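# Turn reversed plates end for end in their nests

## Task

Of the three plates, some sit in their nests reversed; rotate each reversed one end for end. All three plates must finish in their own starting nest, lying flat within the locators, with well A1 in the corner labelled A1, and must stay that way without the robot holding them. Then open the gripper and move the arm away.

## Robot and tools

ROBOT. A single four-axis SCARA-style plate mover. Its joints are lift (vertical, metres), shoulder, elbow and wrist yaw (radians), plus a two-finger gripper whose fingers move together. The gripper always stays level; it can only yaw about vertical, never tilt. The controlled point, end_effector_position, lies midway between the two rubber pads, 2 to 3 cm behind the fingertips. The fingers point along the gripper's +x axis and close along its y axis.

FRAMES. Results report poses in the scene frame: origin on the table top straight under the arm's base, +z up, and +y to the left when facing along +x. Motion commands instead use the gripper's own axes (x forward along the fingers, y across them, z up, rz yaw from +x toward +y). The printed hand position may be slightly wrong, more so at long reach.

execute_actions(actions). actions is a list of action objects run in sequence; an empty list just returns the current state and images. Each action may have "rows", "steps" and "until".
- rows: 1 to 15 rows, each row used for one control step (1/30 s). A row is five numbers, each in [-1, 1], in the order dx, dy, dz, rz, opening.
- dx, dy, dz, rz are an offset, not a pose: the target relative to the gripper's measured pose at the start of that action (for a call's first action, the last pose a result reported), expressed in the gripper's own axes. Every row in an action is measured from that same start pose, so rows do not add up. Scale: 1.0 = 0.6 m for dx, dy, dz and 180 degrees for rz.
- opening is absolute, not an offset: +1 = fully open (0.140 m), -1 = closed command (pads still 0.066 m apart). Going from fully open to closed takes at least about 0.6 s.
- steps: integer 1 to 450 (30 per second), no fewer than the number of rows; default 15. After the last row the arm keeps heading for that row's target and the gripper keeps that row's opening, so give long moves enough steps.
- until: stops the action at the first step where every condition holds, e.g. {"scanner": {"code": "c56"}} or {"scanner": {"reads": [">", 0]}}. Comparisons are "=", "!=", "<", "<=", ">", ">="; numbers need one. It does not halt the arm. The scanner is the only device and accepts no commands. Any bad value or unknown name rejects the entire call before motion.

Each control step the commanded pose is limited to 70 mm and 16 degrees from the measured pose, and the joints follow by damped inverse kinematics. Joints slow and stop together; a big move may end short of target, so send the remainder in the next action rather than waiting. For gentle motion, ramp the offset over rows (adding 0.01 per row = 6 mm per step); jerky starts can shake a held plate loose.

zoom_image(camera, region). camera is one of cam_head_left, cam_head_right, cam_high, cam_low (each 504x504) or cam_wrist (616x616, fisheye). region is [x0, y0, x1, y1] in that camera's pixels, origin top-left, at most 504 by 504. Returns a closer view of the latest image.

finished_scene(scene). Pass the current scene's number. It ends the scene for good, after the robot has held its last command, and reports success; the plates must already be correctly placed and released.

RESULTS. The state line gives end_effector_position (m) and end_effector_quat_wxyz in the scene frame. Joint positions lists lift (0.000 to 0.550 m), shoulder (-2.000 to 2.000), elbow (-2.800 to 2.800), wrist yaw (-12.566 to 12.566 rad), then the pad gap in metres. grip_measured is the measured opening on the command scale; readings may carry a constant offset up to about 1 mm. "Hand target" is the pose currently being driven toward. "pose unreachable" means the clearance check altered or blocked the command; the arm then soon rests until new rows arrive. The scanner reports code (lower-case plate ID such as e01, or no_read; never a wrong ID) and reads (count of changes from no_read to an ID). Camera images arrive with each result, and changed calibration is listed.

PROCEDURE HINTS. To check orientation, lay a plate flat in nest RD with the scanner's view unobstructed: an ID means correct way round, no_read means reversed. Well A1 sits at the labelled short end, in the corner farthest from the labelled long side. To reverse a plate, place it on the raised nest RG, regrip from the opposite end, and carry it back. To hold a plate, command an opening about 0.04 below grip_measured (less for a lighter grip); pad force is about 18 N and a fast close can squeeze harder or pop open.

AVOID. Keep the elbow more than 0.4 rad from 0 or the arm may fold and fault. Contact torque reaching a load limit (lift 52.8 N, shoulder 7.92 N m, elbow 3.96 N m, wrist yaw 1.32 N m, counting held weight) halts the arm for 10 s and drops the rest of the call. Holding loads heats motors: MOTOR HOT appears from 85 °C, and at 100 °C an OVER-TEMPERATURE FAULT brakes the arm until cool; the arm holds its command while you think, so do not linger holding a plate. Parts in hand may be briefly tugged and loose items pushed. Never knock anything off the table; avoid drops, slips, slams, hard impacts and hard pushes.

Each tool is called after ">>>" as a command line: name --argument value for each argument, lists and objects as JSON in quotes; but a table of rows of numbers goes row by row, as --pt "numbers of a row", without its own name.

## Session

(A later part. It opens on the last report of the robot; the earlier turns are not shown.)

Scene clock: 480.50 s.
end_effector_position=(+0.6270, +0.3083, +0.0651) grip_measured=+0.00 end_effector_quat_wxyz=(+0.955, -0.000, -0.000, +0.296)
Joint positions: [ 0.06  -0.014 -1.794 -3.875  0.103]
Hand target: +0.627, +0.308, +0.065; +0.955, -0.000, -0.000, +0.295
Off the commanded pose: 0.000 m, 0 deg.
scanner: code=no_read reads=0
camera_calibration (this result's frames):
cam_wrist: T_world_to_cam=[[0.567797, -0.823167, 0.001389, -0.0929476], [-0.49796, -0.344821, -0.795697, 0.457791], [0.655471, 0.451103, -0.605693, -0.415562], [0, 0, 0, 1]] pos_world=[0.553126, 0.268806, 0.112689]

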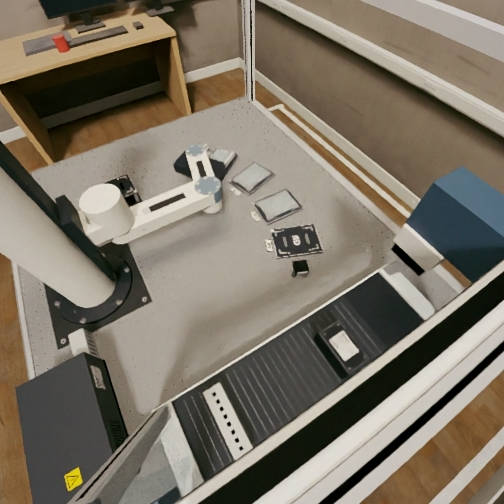

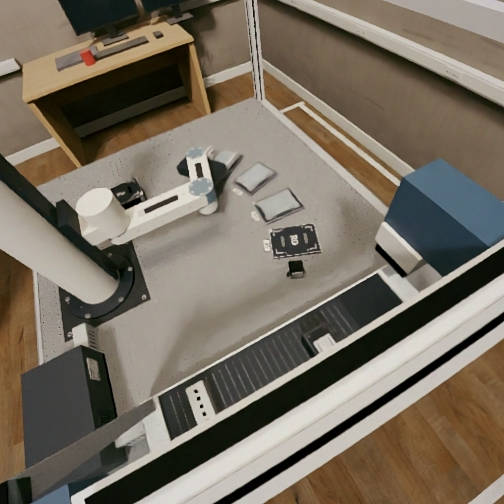

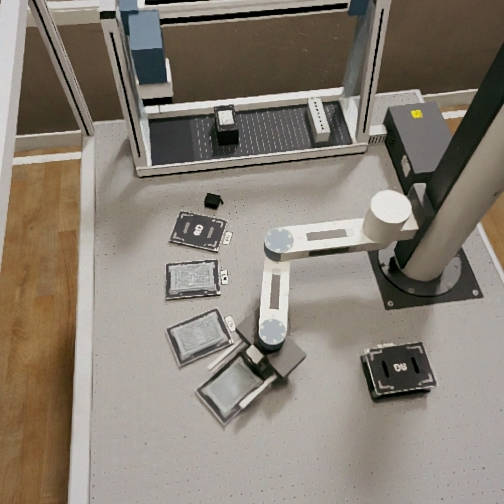

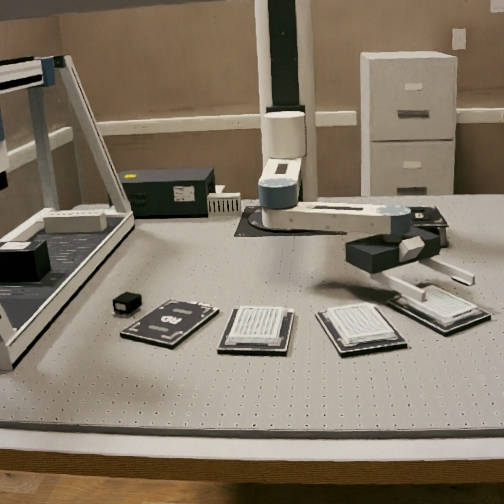

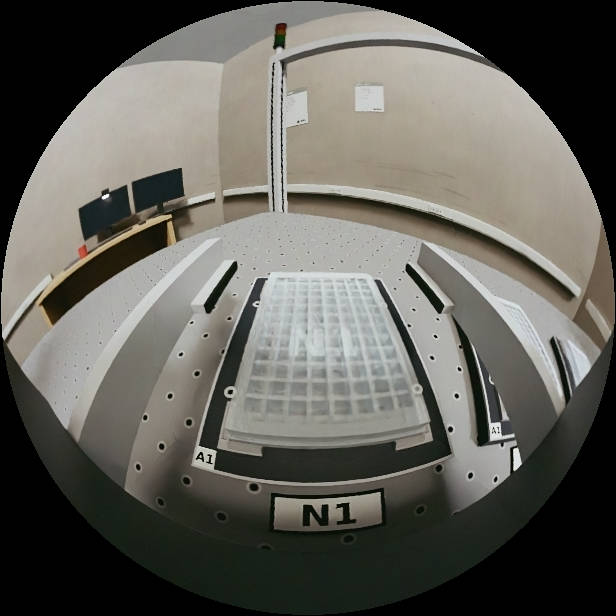

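>>> execute_actions --actions '[{"rows": [[-0.0009,-0.0008,-0.006,-0.001,-0.05],[-0.0017,-0.0015,-0.016,-0.0019,-0.12],[-0.0017,-0.0015,-0.027,-0.0019,-0.2],[-0.0017,-0.0015,-0.037,-0.0019,-0.27],[-0.0017,-0.0015,-0.045,-0.0019,-0.32],[-0.0017,-0.0015,-0.050,-0.0019,-0.35],[-0.0017,-0.0015,-0.0527,-0.0019,-0.35],[-0.0017,-0.0015,-0.0527,-0.0019,-0.38],[-0.0017,-0.0015,-0.0527,-0.0019,-0.44],[-0.0017,-0.0015,-0.0527,-0.0019,-0.5],[-0.0017,-0.0015,-0.0527,-0.0019,-0.54],[-0.0017,-0.0015,-0.0527,-0.0019,-0.57],[-0.0017,-0.0015,-0.0527,-0.0019,-0.59],[-0.0017,-0.0015,-0.0527,-0.0019,-0.61],[-0.0017,-0.0015,-0.0527,-0.0019,-0.63]], "steps": 18}]'

Scene clock: 520.60 s.
end_effector_position=(+0.6266, +0.3072, +0.0335) grip_measured=-0.59 end_effector_quat_wxyz=(+0.956, -0.000, -0.000, +0.293)
Joint positions: [ 0.028 -0.017 -1.788 -3.884  0.081]
Hand target: +0.627, +0.307, +0.033; +0.956, -0.000, -0.000, +0.293
Off the commanded pose: 0.000 m, 0 deg.
scanner: code=no_read reads=0
camera_calibration (this result's frames):
cam_wrist: T_world_to_cam=[[0.563338, -0.826226, 0.001389, -0.0898968], [-0.499817, -0.342124, -0.795697, 0.432369], [0.657901, 0.447552, -0.605693, -0.434316], [0, 0, 0, 1]] pos_world=[0.552484, 0.268027, 0.0810971]

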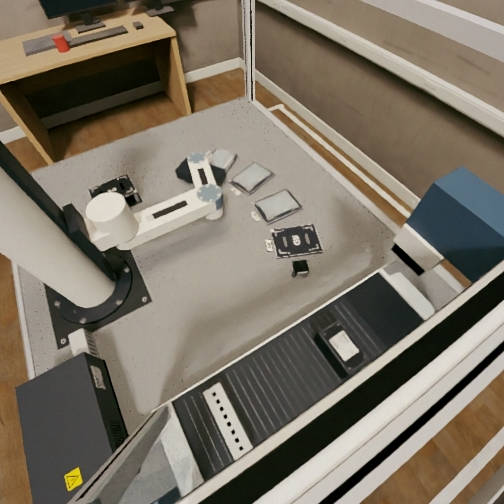

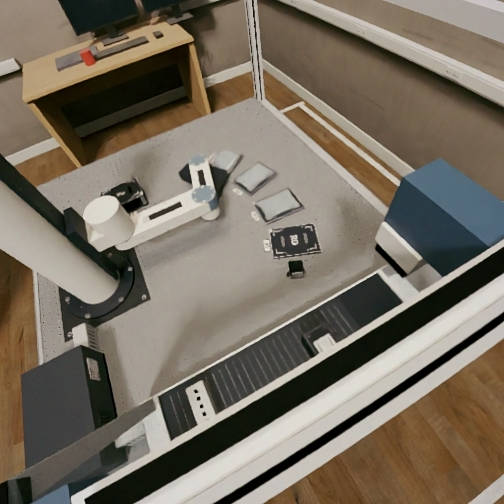

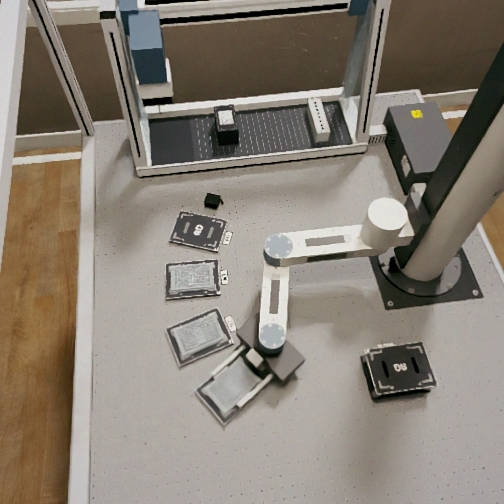

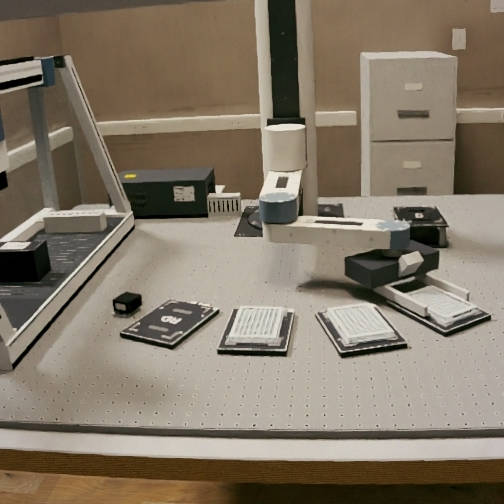

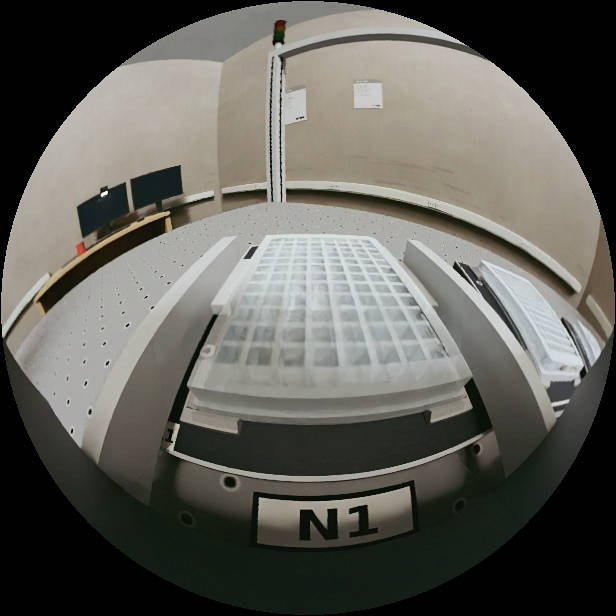

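>>> execute_actions --actions '[{"rows": [[0,0,0.003,0,-0.63],[0,0,0.01,0,-0.63],[0,0,0.022,0,-0.63],[0,0,0.037,0,-0.63],[0,0,0.054,0,-0.63],[0,0,0.071,0,-0.63],[0,0,0.087,0,-0.63],[-0.008,0.006,0.1,-0.002,-0.63],[-0.022,0.017,0.109,-0.006,-0.63],[-0.045,0.034,0.115,-0.014,-0.63],[-0.075,0.057,0.115,-0.024,-0.63],[-0.11,0.084,0.115,-0.036,-0.63],[-0.15,0.115,0.115,-0.05,-0.63],[-0.2,0.153,0.115,-0.066,-0.63],[-0.58963,0.45175,0.115,-0.18874,-0.63]], "steps": 50}]'

Scene clock: 535.17 s.
end_effector_position=(+0.1811, +0.3336, +0.1024) grip_measured=-0.59 end_effector_quat_wxyz=(+1.000, -0.000, -0.000, +0.002)
Joint positions: [ 0.097  1.222 -1.517 -5.984  0.081]
Hand target: +0.182, +0.334, +0.102; +1.000, -0.000, -0.000, +0.001
Off the commanded pose: 0.001 m, 0 deg.
scanner: code=no_read reads=0
camera_calibration (this result's frames):
cam_wrist: T_world_to_cam=[[0.00791421, -0.999968, 0.001389, 0.341366], [-0.605666, -0.00589878, -0.795697, 0.180633], [0.79568, 0.00545604, -0.605693, 0.0111959], [0, 0, 0, 1]] pos_world=[0.0977935, 0.34236, 0.150037]

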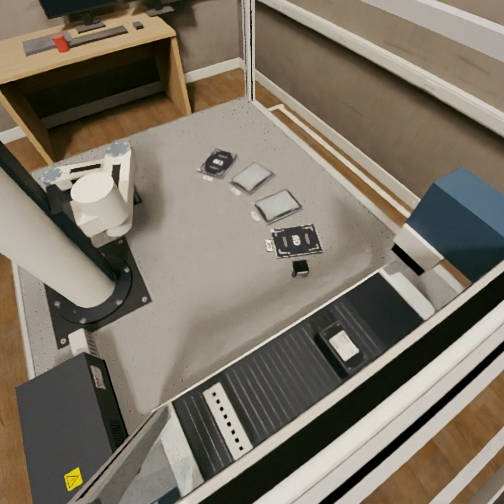

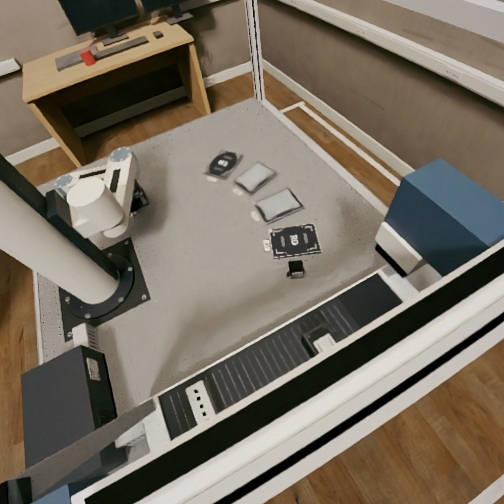

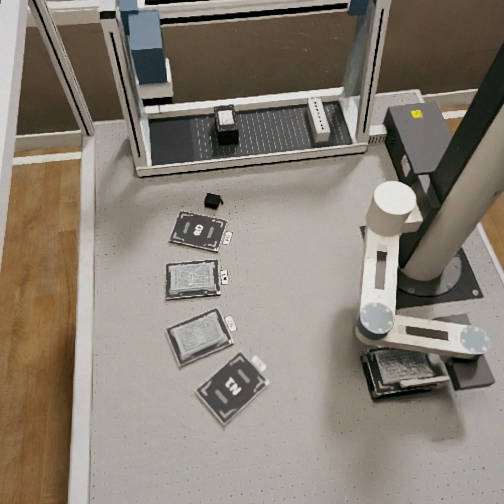

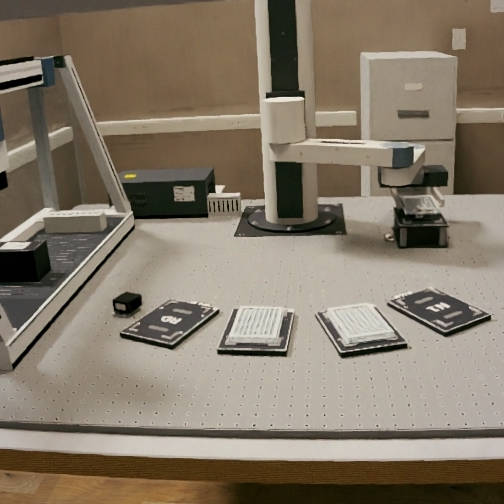

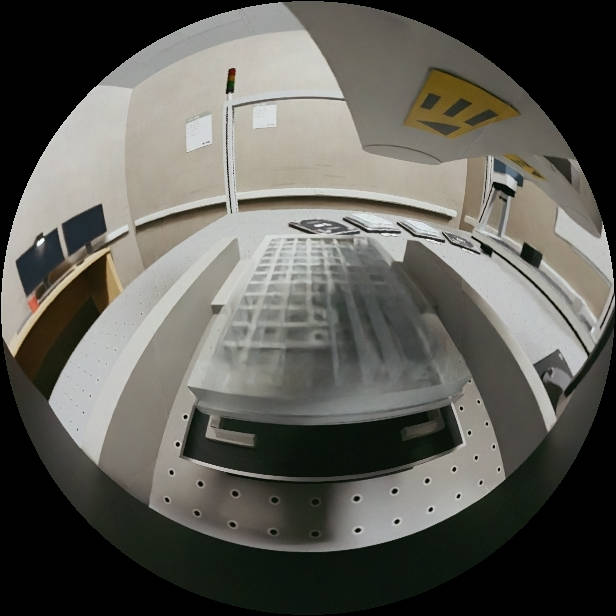

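>>> zoom_image --camera "cam_wrist" --region '[150, 370, 290, 480]'

>>> zoom_image --camera "cam_wrist" --region '[370, 365, 510, 475]'

Region (150, 370, 290, 480) of cam_wrist's 616x616 image, scaled by 3.600, with more detail than that image has; it fills the top 396 rows of this view, and the rest is white.

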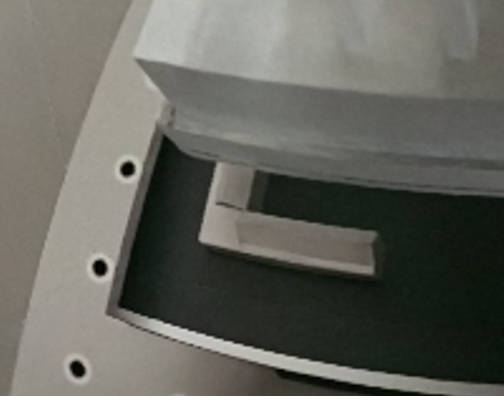

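Region (370, 365, 510, 475) of cam_wrist's 616x616 image, scaled by 3.600, with more detail than that image has; it fills the top 396 rows of this view, and the rest is white.

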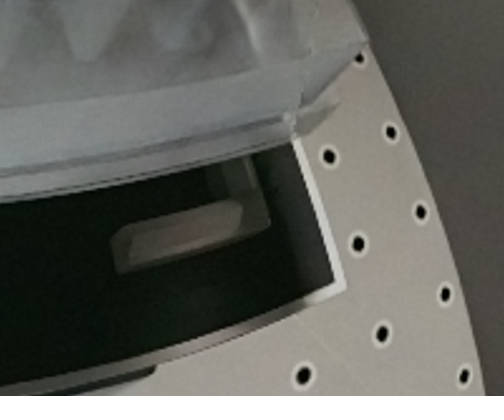

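>>> execute_actions --actions '[{"rows": [[0.0012,-0.0003,-0.003,-0.0006,-0.63],[0.0012,-0.0003,-0.008,-0.0006,-0.63],[0.0012,-0.0003,-0.013,-0.0006,-0.63],[0.0012,-0.0003,-0.018,-0.0006,-0.63],[0.0012,-0.0003,-0.022,-0.0006,-0.63],[0.0012,-0.0003,-0.0255,-0.0006,-0.63],[0.0012,-0.0003,-0.028,-0.0006,-0.63],[0.0012,-0.0003,-0.030,-0.0006,-0.63],[0.0012,-0.0003,-0.032,-0.0006,-0.63],[0.0012,-0.0003,-0.0335,-0.0006,-0.63],[0.0012,-0.0003,-0.0345,-0.0006,-0.63]], "steps": 14}]'

Scene clock: 548.73 s.
end_effector_position=(+0.1818, +0.3336, +0.0816) grip_measured=-0.59 end_effector_quat_wxyz=(+1.000, -0.000, -0.000, +0.002)
Joint positions: [ 0.077  1.22  -1.517 -5.983  0.081]
Hand target: +0.182, +0.333, +0.082; +1.000, -0.000, -0.000, +0.001
Off the commanded pose: 0.000 m, 0 deg.
scanner: code=no_read reads=0
camera_calibration (this result's frames):
cam_wrist: T_world_to_cam=[[0.00703596, -0.999974, 0.001389, 0.341532], [-0.605671, -0.00536684, -0.795697, 0.164345], [0.795684, 0.00475722, -0.605693, -0.00170288], [0, 0, 0, 1]] pos_world=[0.0984906, 0.342413, 0.129263]

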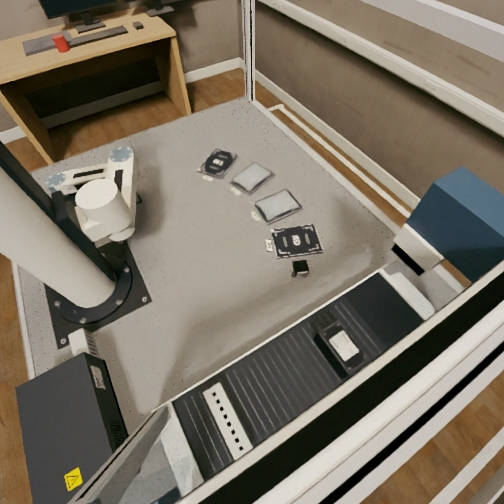

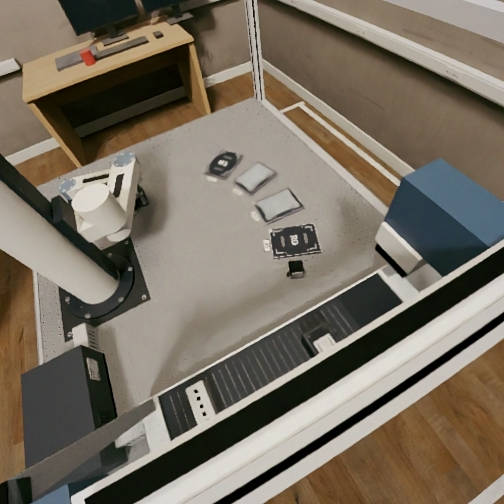

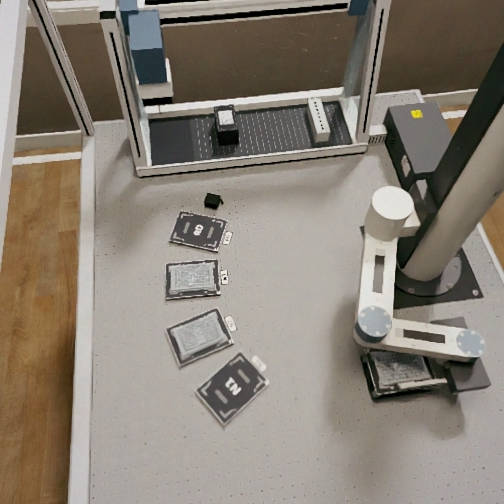

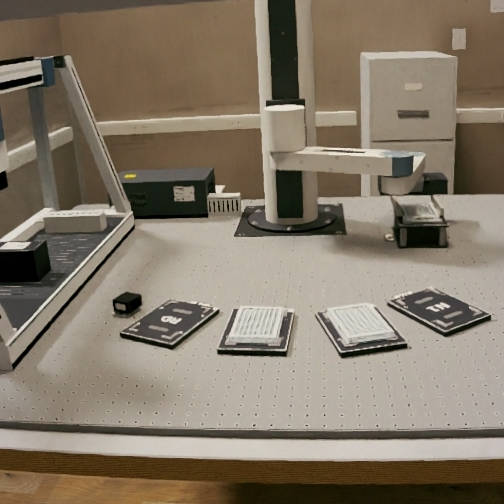

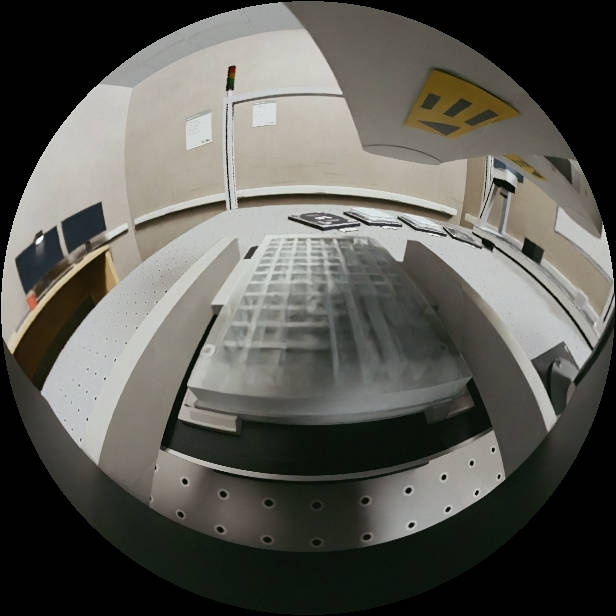

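>>> execute_actions --actions '[{"rows": [[0,0,0,0,-0.575],[0,0,0,0,-0.53],[0,0,0,0,-0.45],[0,0,0,0,-0.35],[0,0,0.005,0,-0.27],[0,0,0.014,0,-0.2],[0,0,0.024,0,-0.2],[0,0,0.032,0,-0.2],[0,0,0.032,0,-0.2],[0,0,0.032,0,-0.2],[0,0,0.032,0.03,-0.2],[0,0,0.032,0.08,-0.2],[0,0,0.032,0.2,-0.2],[0,0,0.032,0.5,-0.2],[-0.0002,0.0013,0.032,0.997,-0.2]], "steps": 58}]'

Scene clock: 560.60 s.
end_effector_position=(+0.1879, +0.3315, +0.1008) grip_measured=-0.20 end_effector_quat_wxyz=(+0.279, -0.000, -0.000, +0.960)
Joint positions: [ 0.096  0.226 -1.165 -2.769  0.096]
Hand target: +0.185, +0.331, +0.101; +0.200, -0.000, -0.000, +0.980
Off the commanded pose: 0.007 m, 32 deg; orientation clipped at the last step of the last action.
scanner: code=no_read reads=0
camera_calibration (this result's frames):
cam_wrist: T_world_to_cam=[[0.5333, 0.845925, 0.001389, -0.371454], [0.512961, -0.322082, -0.795697, 0.078108], [-0.672653, 0.425058, -0.605693, 0.141671], [0, 0, 0, 1]] pos_world=[0.253325, 0.279161, 0.148475]

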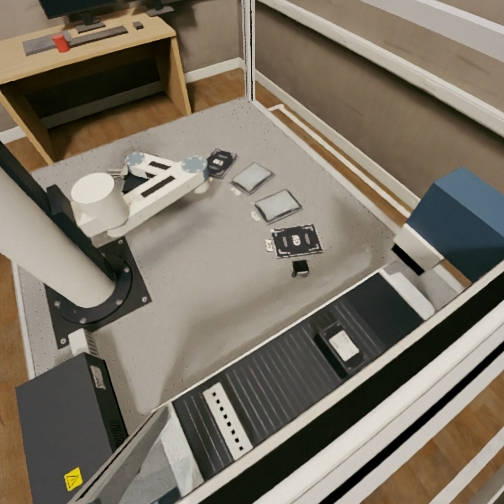

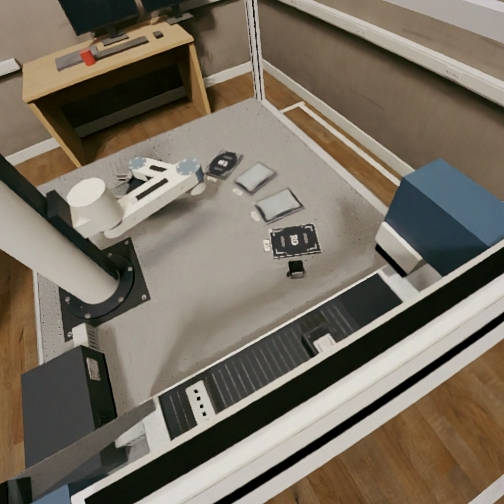

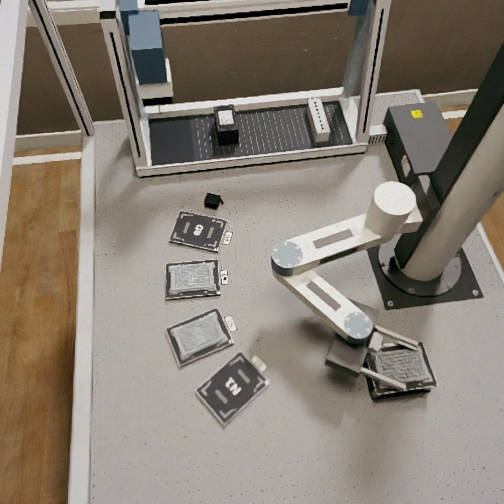

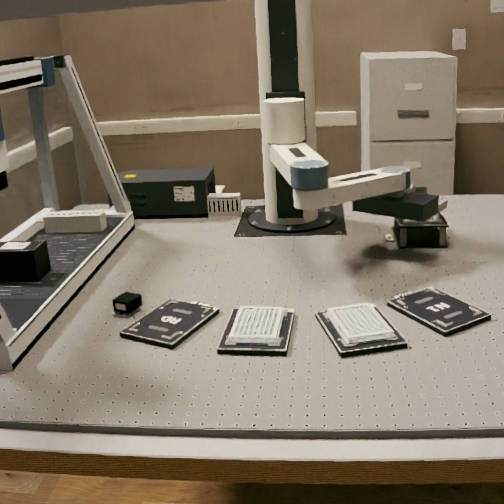

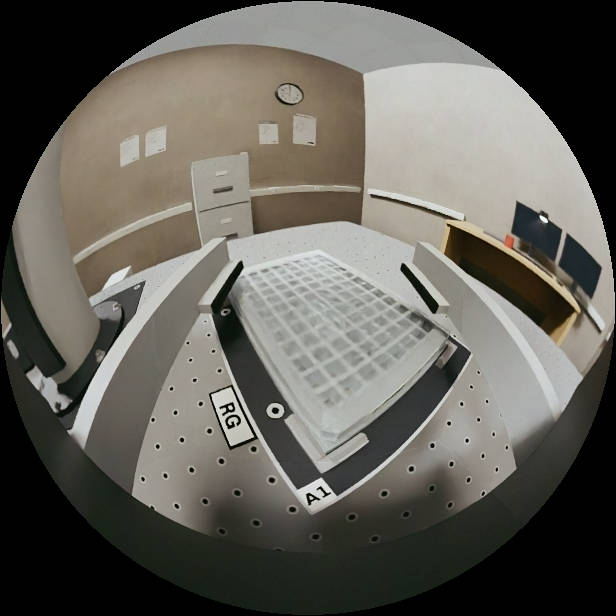

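>>> execute_actions --actions '[{"rows": [[0.0113,0.0015,0,0.18144,-0.2]], "steps": 15}]'

Scene clock: 566.63 s.
end_effector_position=(+0.1816, +0.3344, +0.1009) grip_measured=-0.20 end_effector_quat_wxyz=(-0.002, -0.000, -0.000, +1.000)
Joint positions: [ 0.096  0.442 -1.553 -2.026  0.096]
Hand target: +0.182, +0.334, +0.101; -0.002, -0.000, -0.000, +1.000
Off the commanded pose: 0.000 m, 0 deg.
scanner: code=no_read reads=0
camera_calibration (this result's frames):
cam_wrist: T_world_to_cam=[[-0.00785829, 0.999968, 0.001389, -0.323709], [0.605666, 0.00586491, -0.795697, -0.0442062], [-0.79568, -0.00541155, -0.605693, 0.302482], [0, 0, 0, 1]] pos_world=[0.26491, 0.325595, 0.148486]

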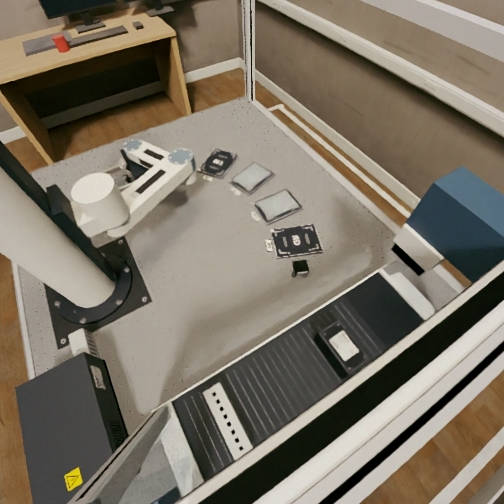

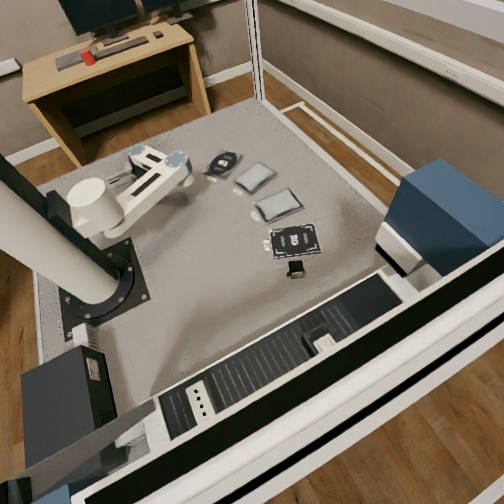

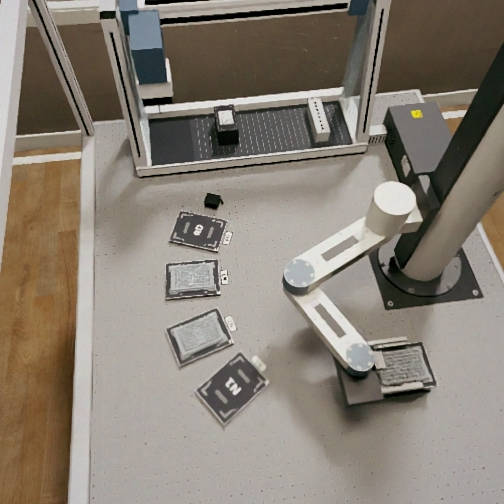

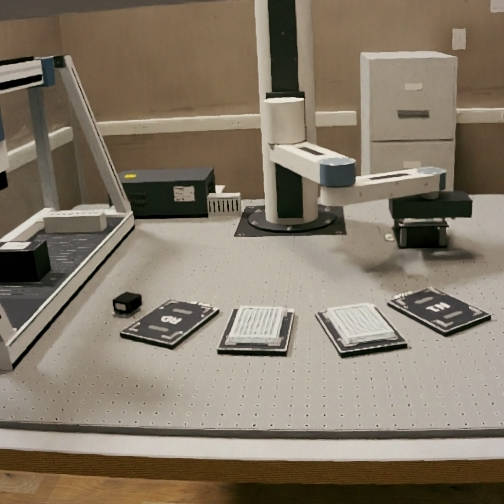

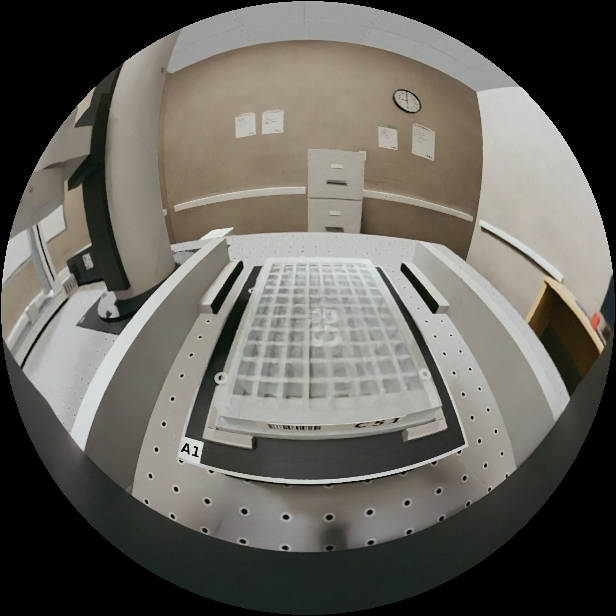

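>>> execute_actions --actions '[{"rows": [[0,0,-0.005,0,-0.24],[0,0,-0.013,0,-0.28],[0,0,-0.021,0,-0.32],[0,0,-0.027,0,-0.35],[0,0,-0.0305,0,-0.35],[0,0,-0.0322,0,-0.35],[0,0,-0.0322,0,-0.38],[0,0,-0.0322,0,-0.44],[0,0,-0.0322,0,-0.5],[0,0,-0.0322,0,-0.54],[0,0,-0.0322,0,-0.57],[0,0,-0.0322,0,-0.59],[0,0,-0.0322,0,-0.61],[0,0,-0.0322,0,-0.63]], "steps": 17}]'

Scene clock: 572.53 s.
end_effector_position=(+0.1816, +0.3343, +0.0815) grip_measured=-0.59 end_effector_quat_wxyz=(-0.002, -0.000, -0.000, +1.000)
Joint positions: [ 0.076  0.442 -1.553 -2.026  0.081]
Hand target: +0.182, +0.334, +0.082; -0.002, -0.000, -0.000, +1.000
Off the commanded pose: 0.000 m, 0 deg.
scanner: code=no_read reads=0
camera_calibration (this result's frames):
cam_wrist: T_world_to_cam=[[-0.00843917, 0.999963, 0.001389, -0.323472], [0.605663, 0.00621674, -0.795697, -0.0597313], [-0.795677, -0.00587376, -0.605693, 0.290907], [0, 0, 0, 1]] pos_world=[0.264915, 0.32554, 0.129122]

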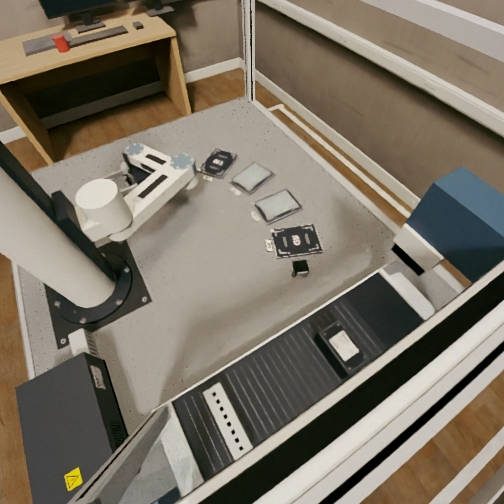

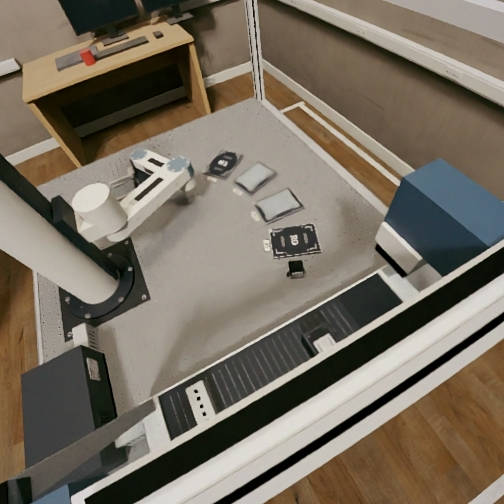

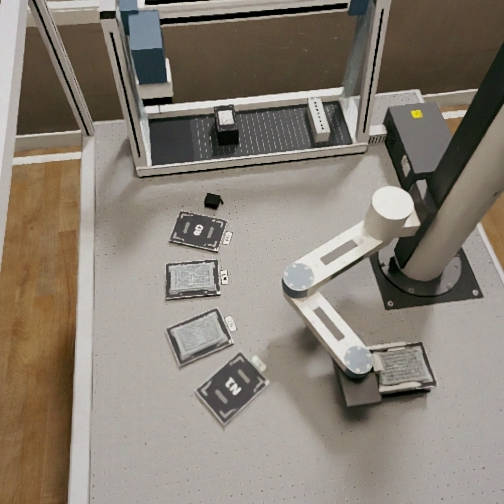

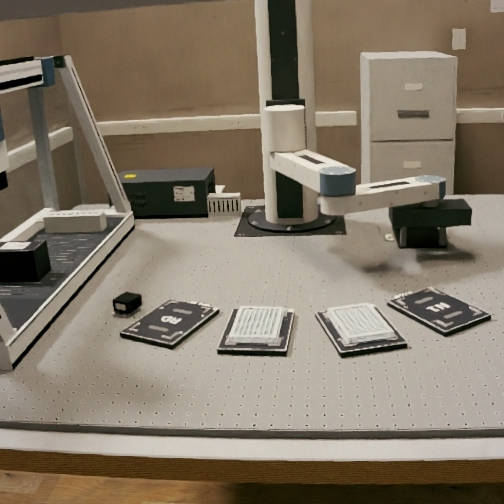

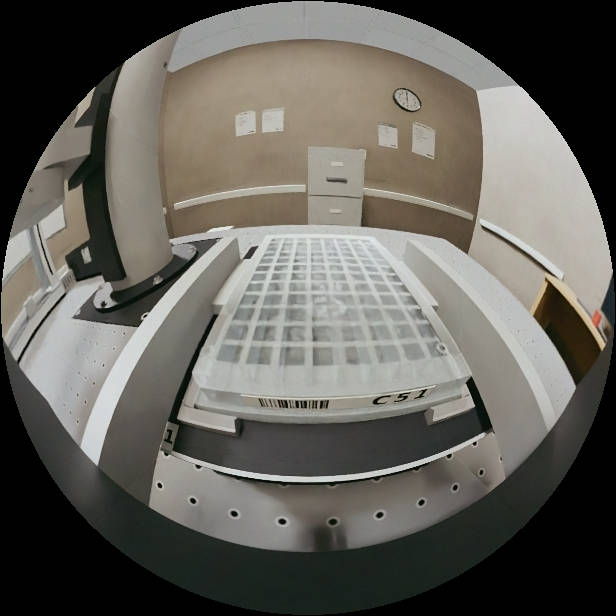

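>>> execute_actions --actions '[{"rows": [[0,0,0.002,0,-0.63],[0,0,0.007,0,-0.63],[0,0,0.015,0,-0.63],[0,0,0.025,0,-0.63],[0,0,0.034,0,-0.63],[0,0,0.041,0,-0.63],[-0.004,0.0003,0.045,-0.006,-0.63],[-0.014,0.001,0.046,-0.02,-0.63],[-0.032,0.002,0.046,-0.045,-0.63],[-0.058,0.004,0.046,-0.08,-0.63],[-0.09,0.006,0.046,-0.13,-0.63],[-0.13,0.0086,0.046,-0.19,-0.63],[-0.175,0.0116,0.046,-0.26,-0.63],[-0.225,0.015,0.044,-0.34,-0.63],[-0.74145,0.04898,-0.0392,-0.8123,-0.63]], "steps": 60}]'

Scene clock: 590.10 s.
end_effector_position=(+0.6264, +0.3069, +0.0580) grip_measured=-0.59 end_effector_quat_wxyz=(+0.956, -0.000, -0.000, +0.293)
Joint positions: [ 0.053 -0.018 -1.786 -3.884  0.081]
Hand target: +0.627, +0.307, +0.058; +0.956, -0.000, -0.000, +0.293
Off the commanded pose: 0.000 m, 0 deg.
scanner: code=no_read reads=0
camera_calibration (this result's frames):
cam_wrist: T_world_to_cam=[[0.563537, -0.82609, 0.001389, -0.0902042], [-0.499735, -0.342244, -0.795697, 0.451695], [0.657793, 0.447711, -0.605693, -0.419249], [0, 0, 0, 1]] pos_world=[0.552339, 0.267775, 0.105602]

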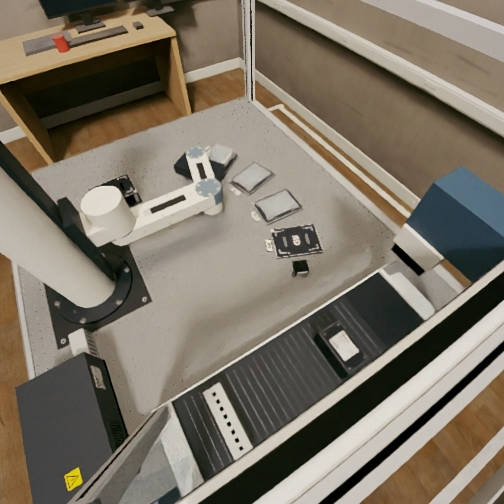

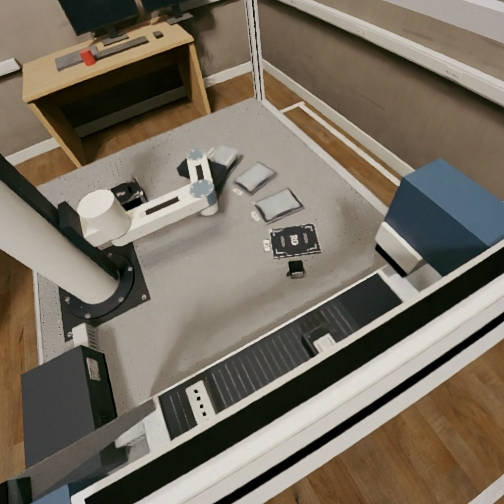

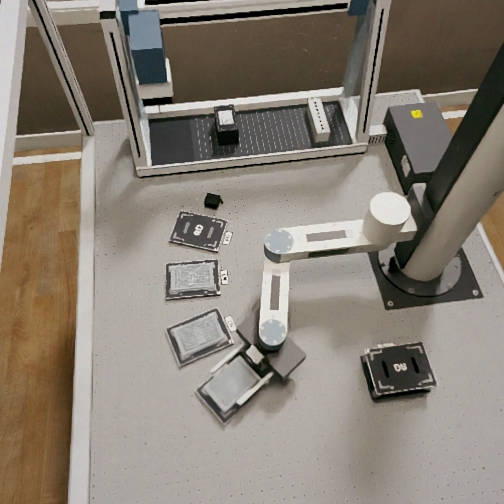

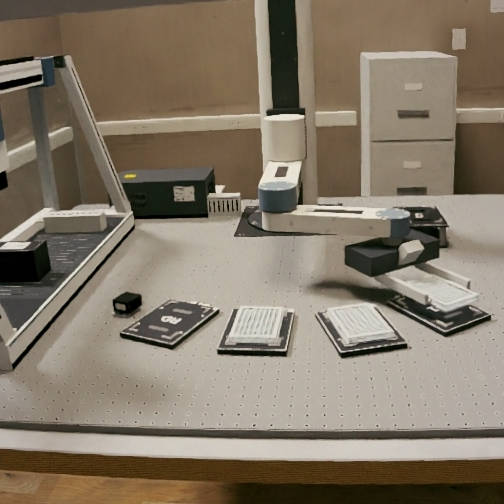

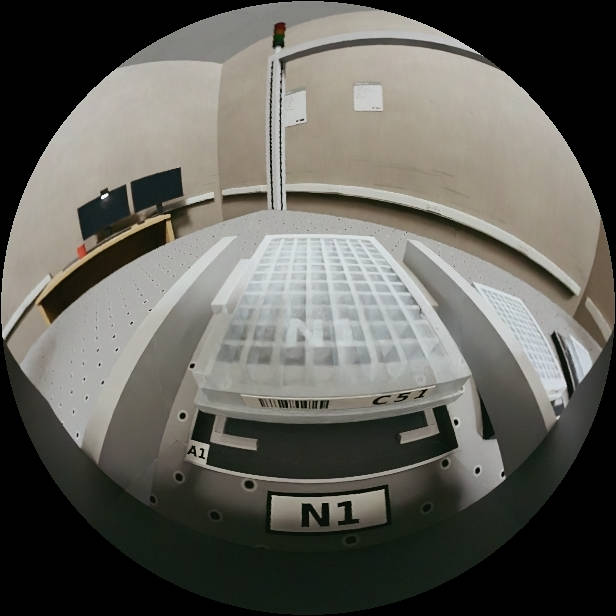

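>>> zoom_image --camera "cam_wrist" --region '[170, 360, 310, 480]'

>>> zoom_image --camera "cam_wrist" --region '[355, 360, 495, 480]'

Region (170, 360, 310, 480) of cam_wrist's 616x616 image, scaled by 3.600, with more detail than that image has; it fills the top 432 rows of this view, and the rest is white.

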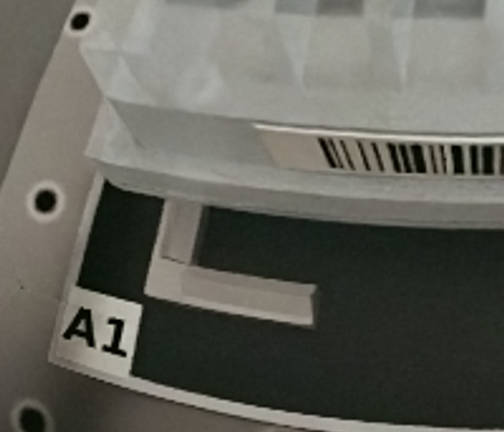

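Region (355, 360, 495, 480) of cam_wrist's 616x616 image, scaled by 3.600, with more detail than that image has; it fills the top 432 rows of this view, and the rest is white.

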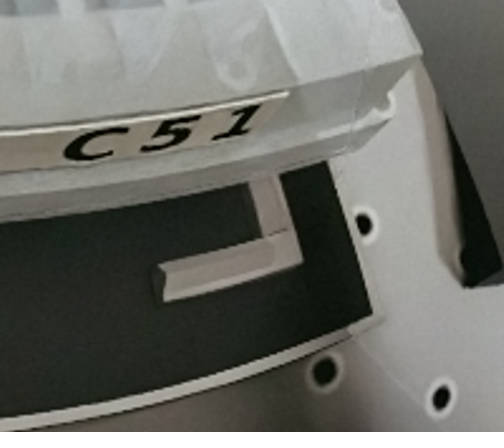

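>>> execute_actions --actions '[{"rows": [[0.0005,-0.00025,-0.003,-0.0003,-0.63],[0.0005,-0.00025,-0.008,-0.0003,-0.63],[0.0005,-0.00025,-0.014,-0.0003,-0.63],[0.0005,-0.00025,-0.020,-0.0003,-0.63],[0.0005,-0.00025,-0.025,-0.0003,-0.63],[0.0005,-0.00025,-0.029,-0.0003,-0.63],[0.0005,-0.00025,-0.032,-0.0003,-0.63],[0.0005,-0.00025,-0.0345,-0.0003,-0.63],[0.0005,-0.00025,-0.0365,-0.0003,-0.63],[0.0005,-0.00025,-0.0385,-0.0003,-0.63],[0.0005,-0.00025,-0.040,-0.0003,-0.63],[0.0005,-0.00025,-0.0407,-0.0003,-0.63]], "steps": 15}]'

Scene clock: 605.77 s.
end_effector_position=(+0.6265, +0.3071, +0.0335) grip_measured=-0.59 end_effector_quat_wxyz=(+0.956, -0.000, -0.000, +0.293)
Joint positions: [ 0.029 -0.017 -1.787 -3.884  0.081]
Hand target: +0.627, +0.307, +0.034; +0.956, -0.000, -0.000, +0.293
Off the commanded pose: 0.000 m, 0 deg.
scanner: code=no_read reads=0
camera_calibration (this result's frames):
cam_wrist: T_world_to_cam=[[0.563343, -0.826222, 0.001389, -0.0898331], [-0.499815, -0.342127, -0.795697, 0.432336], [0.657898, 0.447556, -0.605693, -0.434196], [0, 0, 0, 1]] pos_world=[0.552352, 0.268019, 0.0811439]

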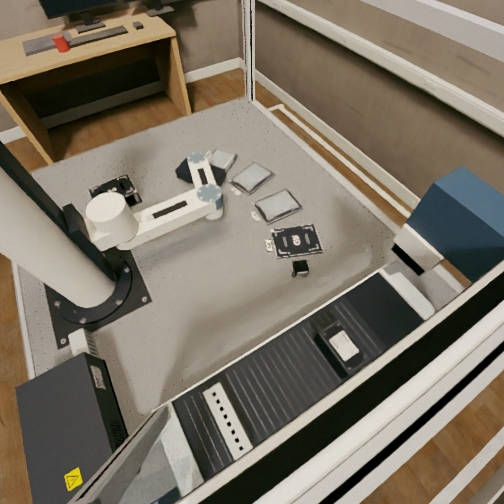

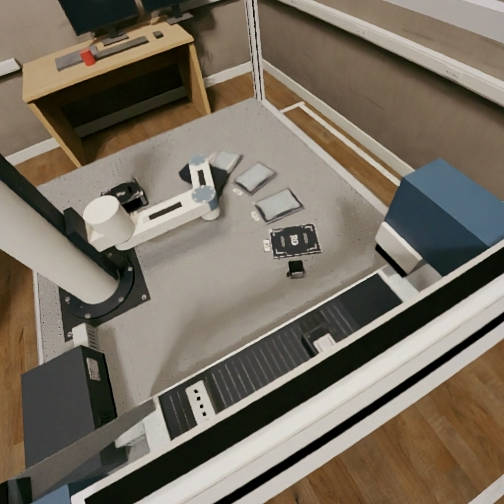

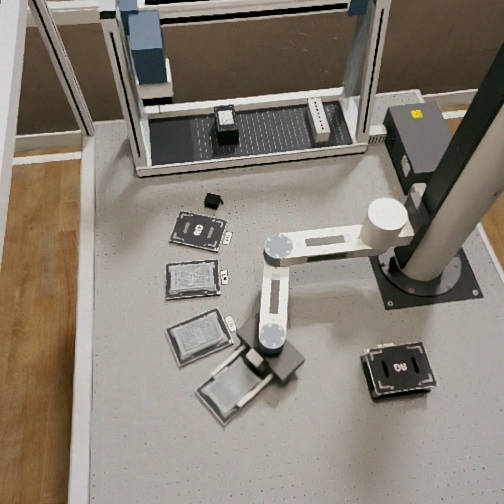

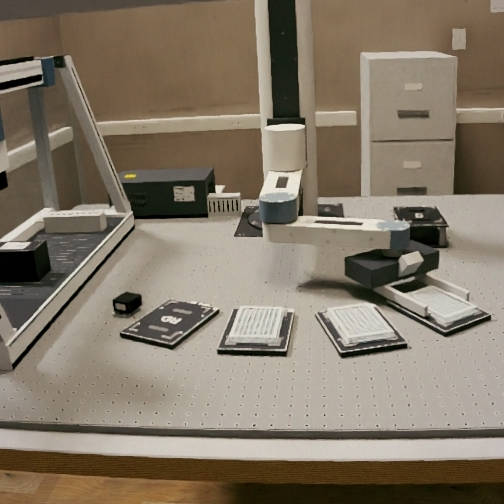

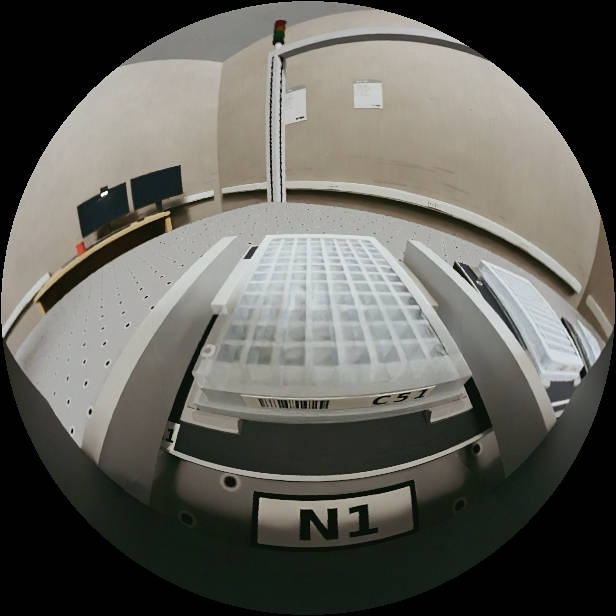

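>>> execute_actions --actions '[{"rows": [[0,0,0,0,-0.575],[0,0,0,0,-0.53],[0,0,0,0,-0.45],[0,0,0,0,-0.35],[0,0,0.005,0,-0.25],[0,0,0.015,0,-0.15],[0,0,0.03,0,-0.05],[0,0,0.05,0,0.05],[0,0,0.075,0,0.15],[-0.01,0,0.1,0,0.25],[-0.04,0,0.13,0,0.35],[-0.09,0,0.16,0,0.45],[-0.25,0,0.2,0,0.5]], "steps": 28}]'

Scene clock: 610.83 s.
end_effector_position=(+0.5066, +0.2272, +0.1535) grip_measured=+0.50 end_effector_quat_wxyz=(+0.956, -0.000, -0.000, +0.295)
Joint positions: [ 0.149 -0.313 -1.046 -4.326  0.121]
Hand target: +0.503, +0.224, +0.154; +0.956, -0.000, -0.000, +0.293
Off the commanded pose: 0.006 m, 0 deg.
scanner: code=no_read reads=0
camera_calibration (this result's frames):
cam_wrist: T_world_to_cam=[[0.56643, -0.824109, 0.001389, -0.0906039], [-0.498532, -0.343994, -0.795697, 0.44034], [0.656219, 0.450014, -0.605693, -0.246553], [0, 0, 0, 1]] pos_world=[0.432637, 0.18776, 0.201168]

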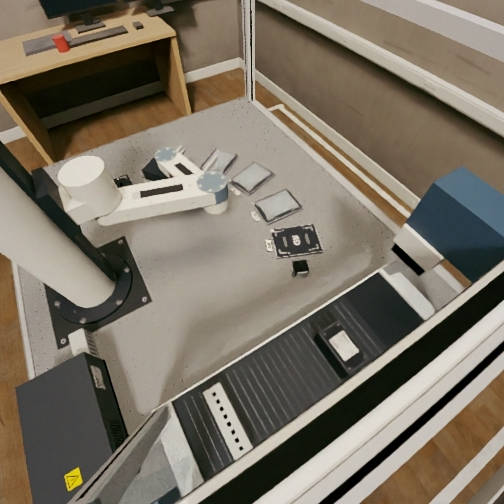

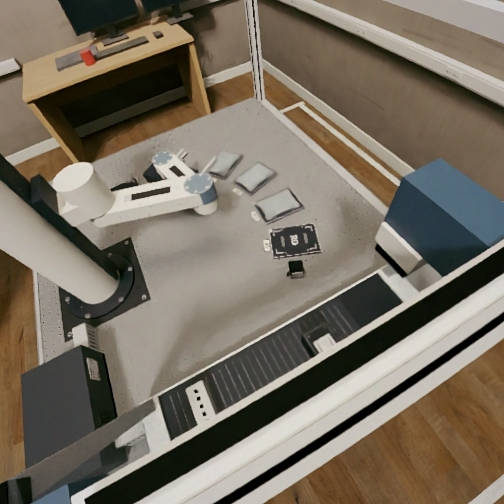

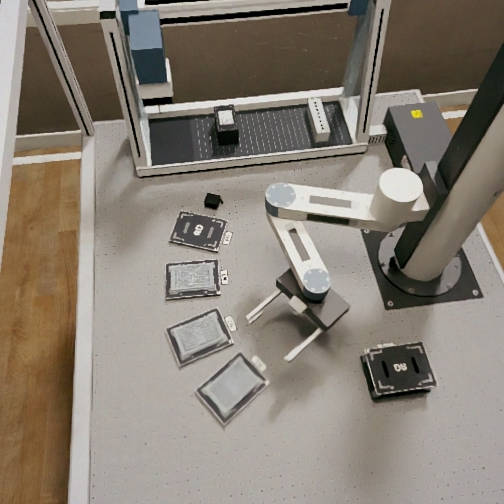

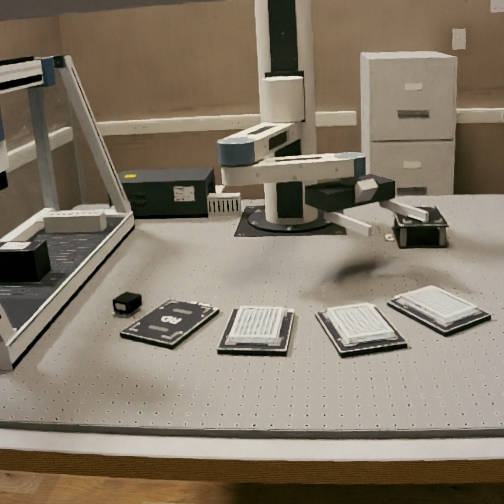

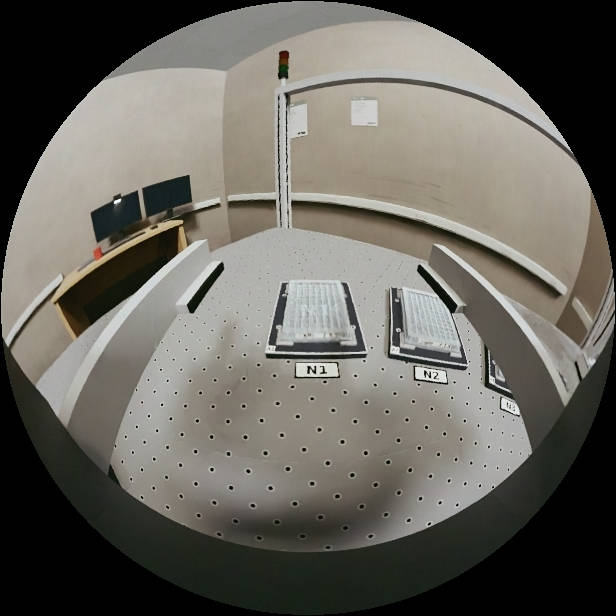

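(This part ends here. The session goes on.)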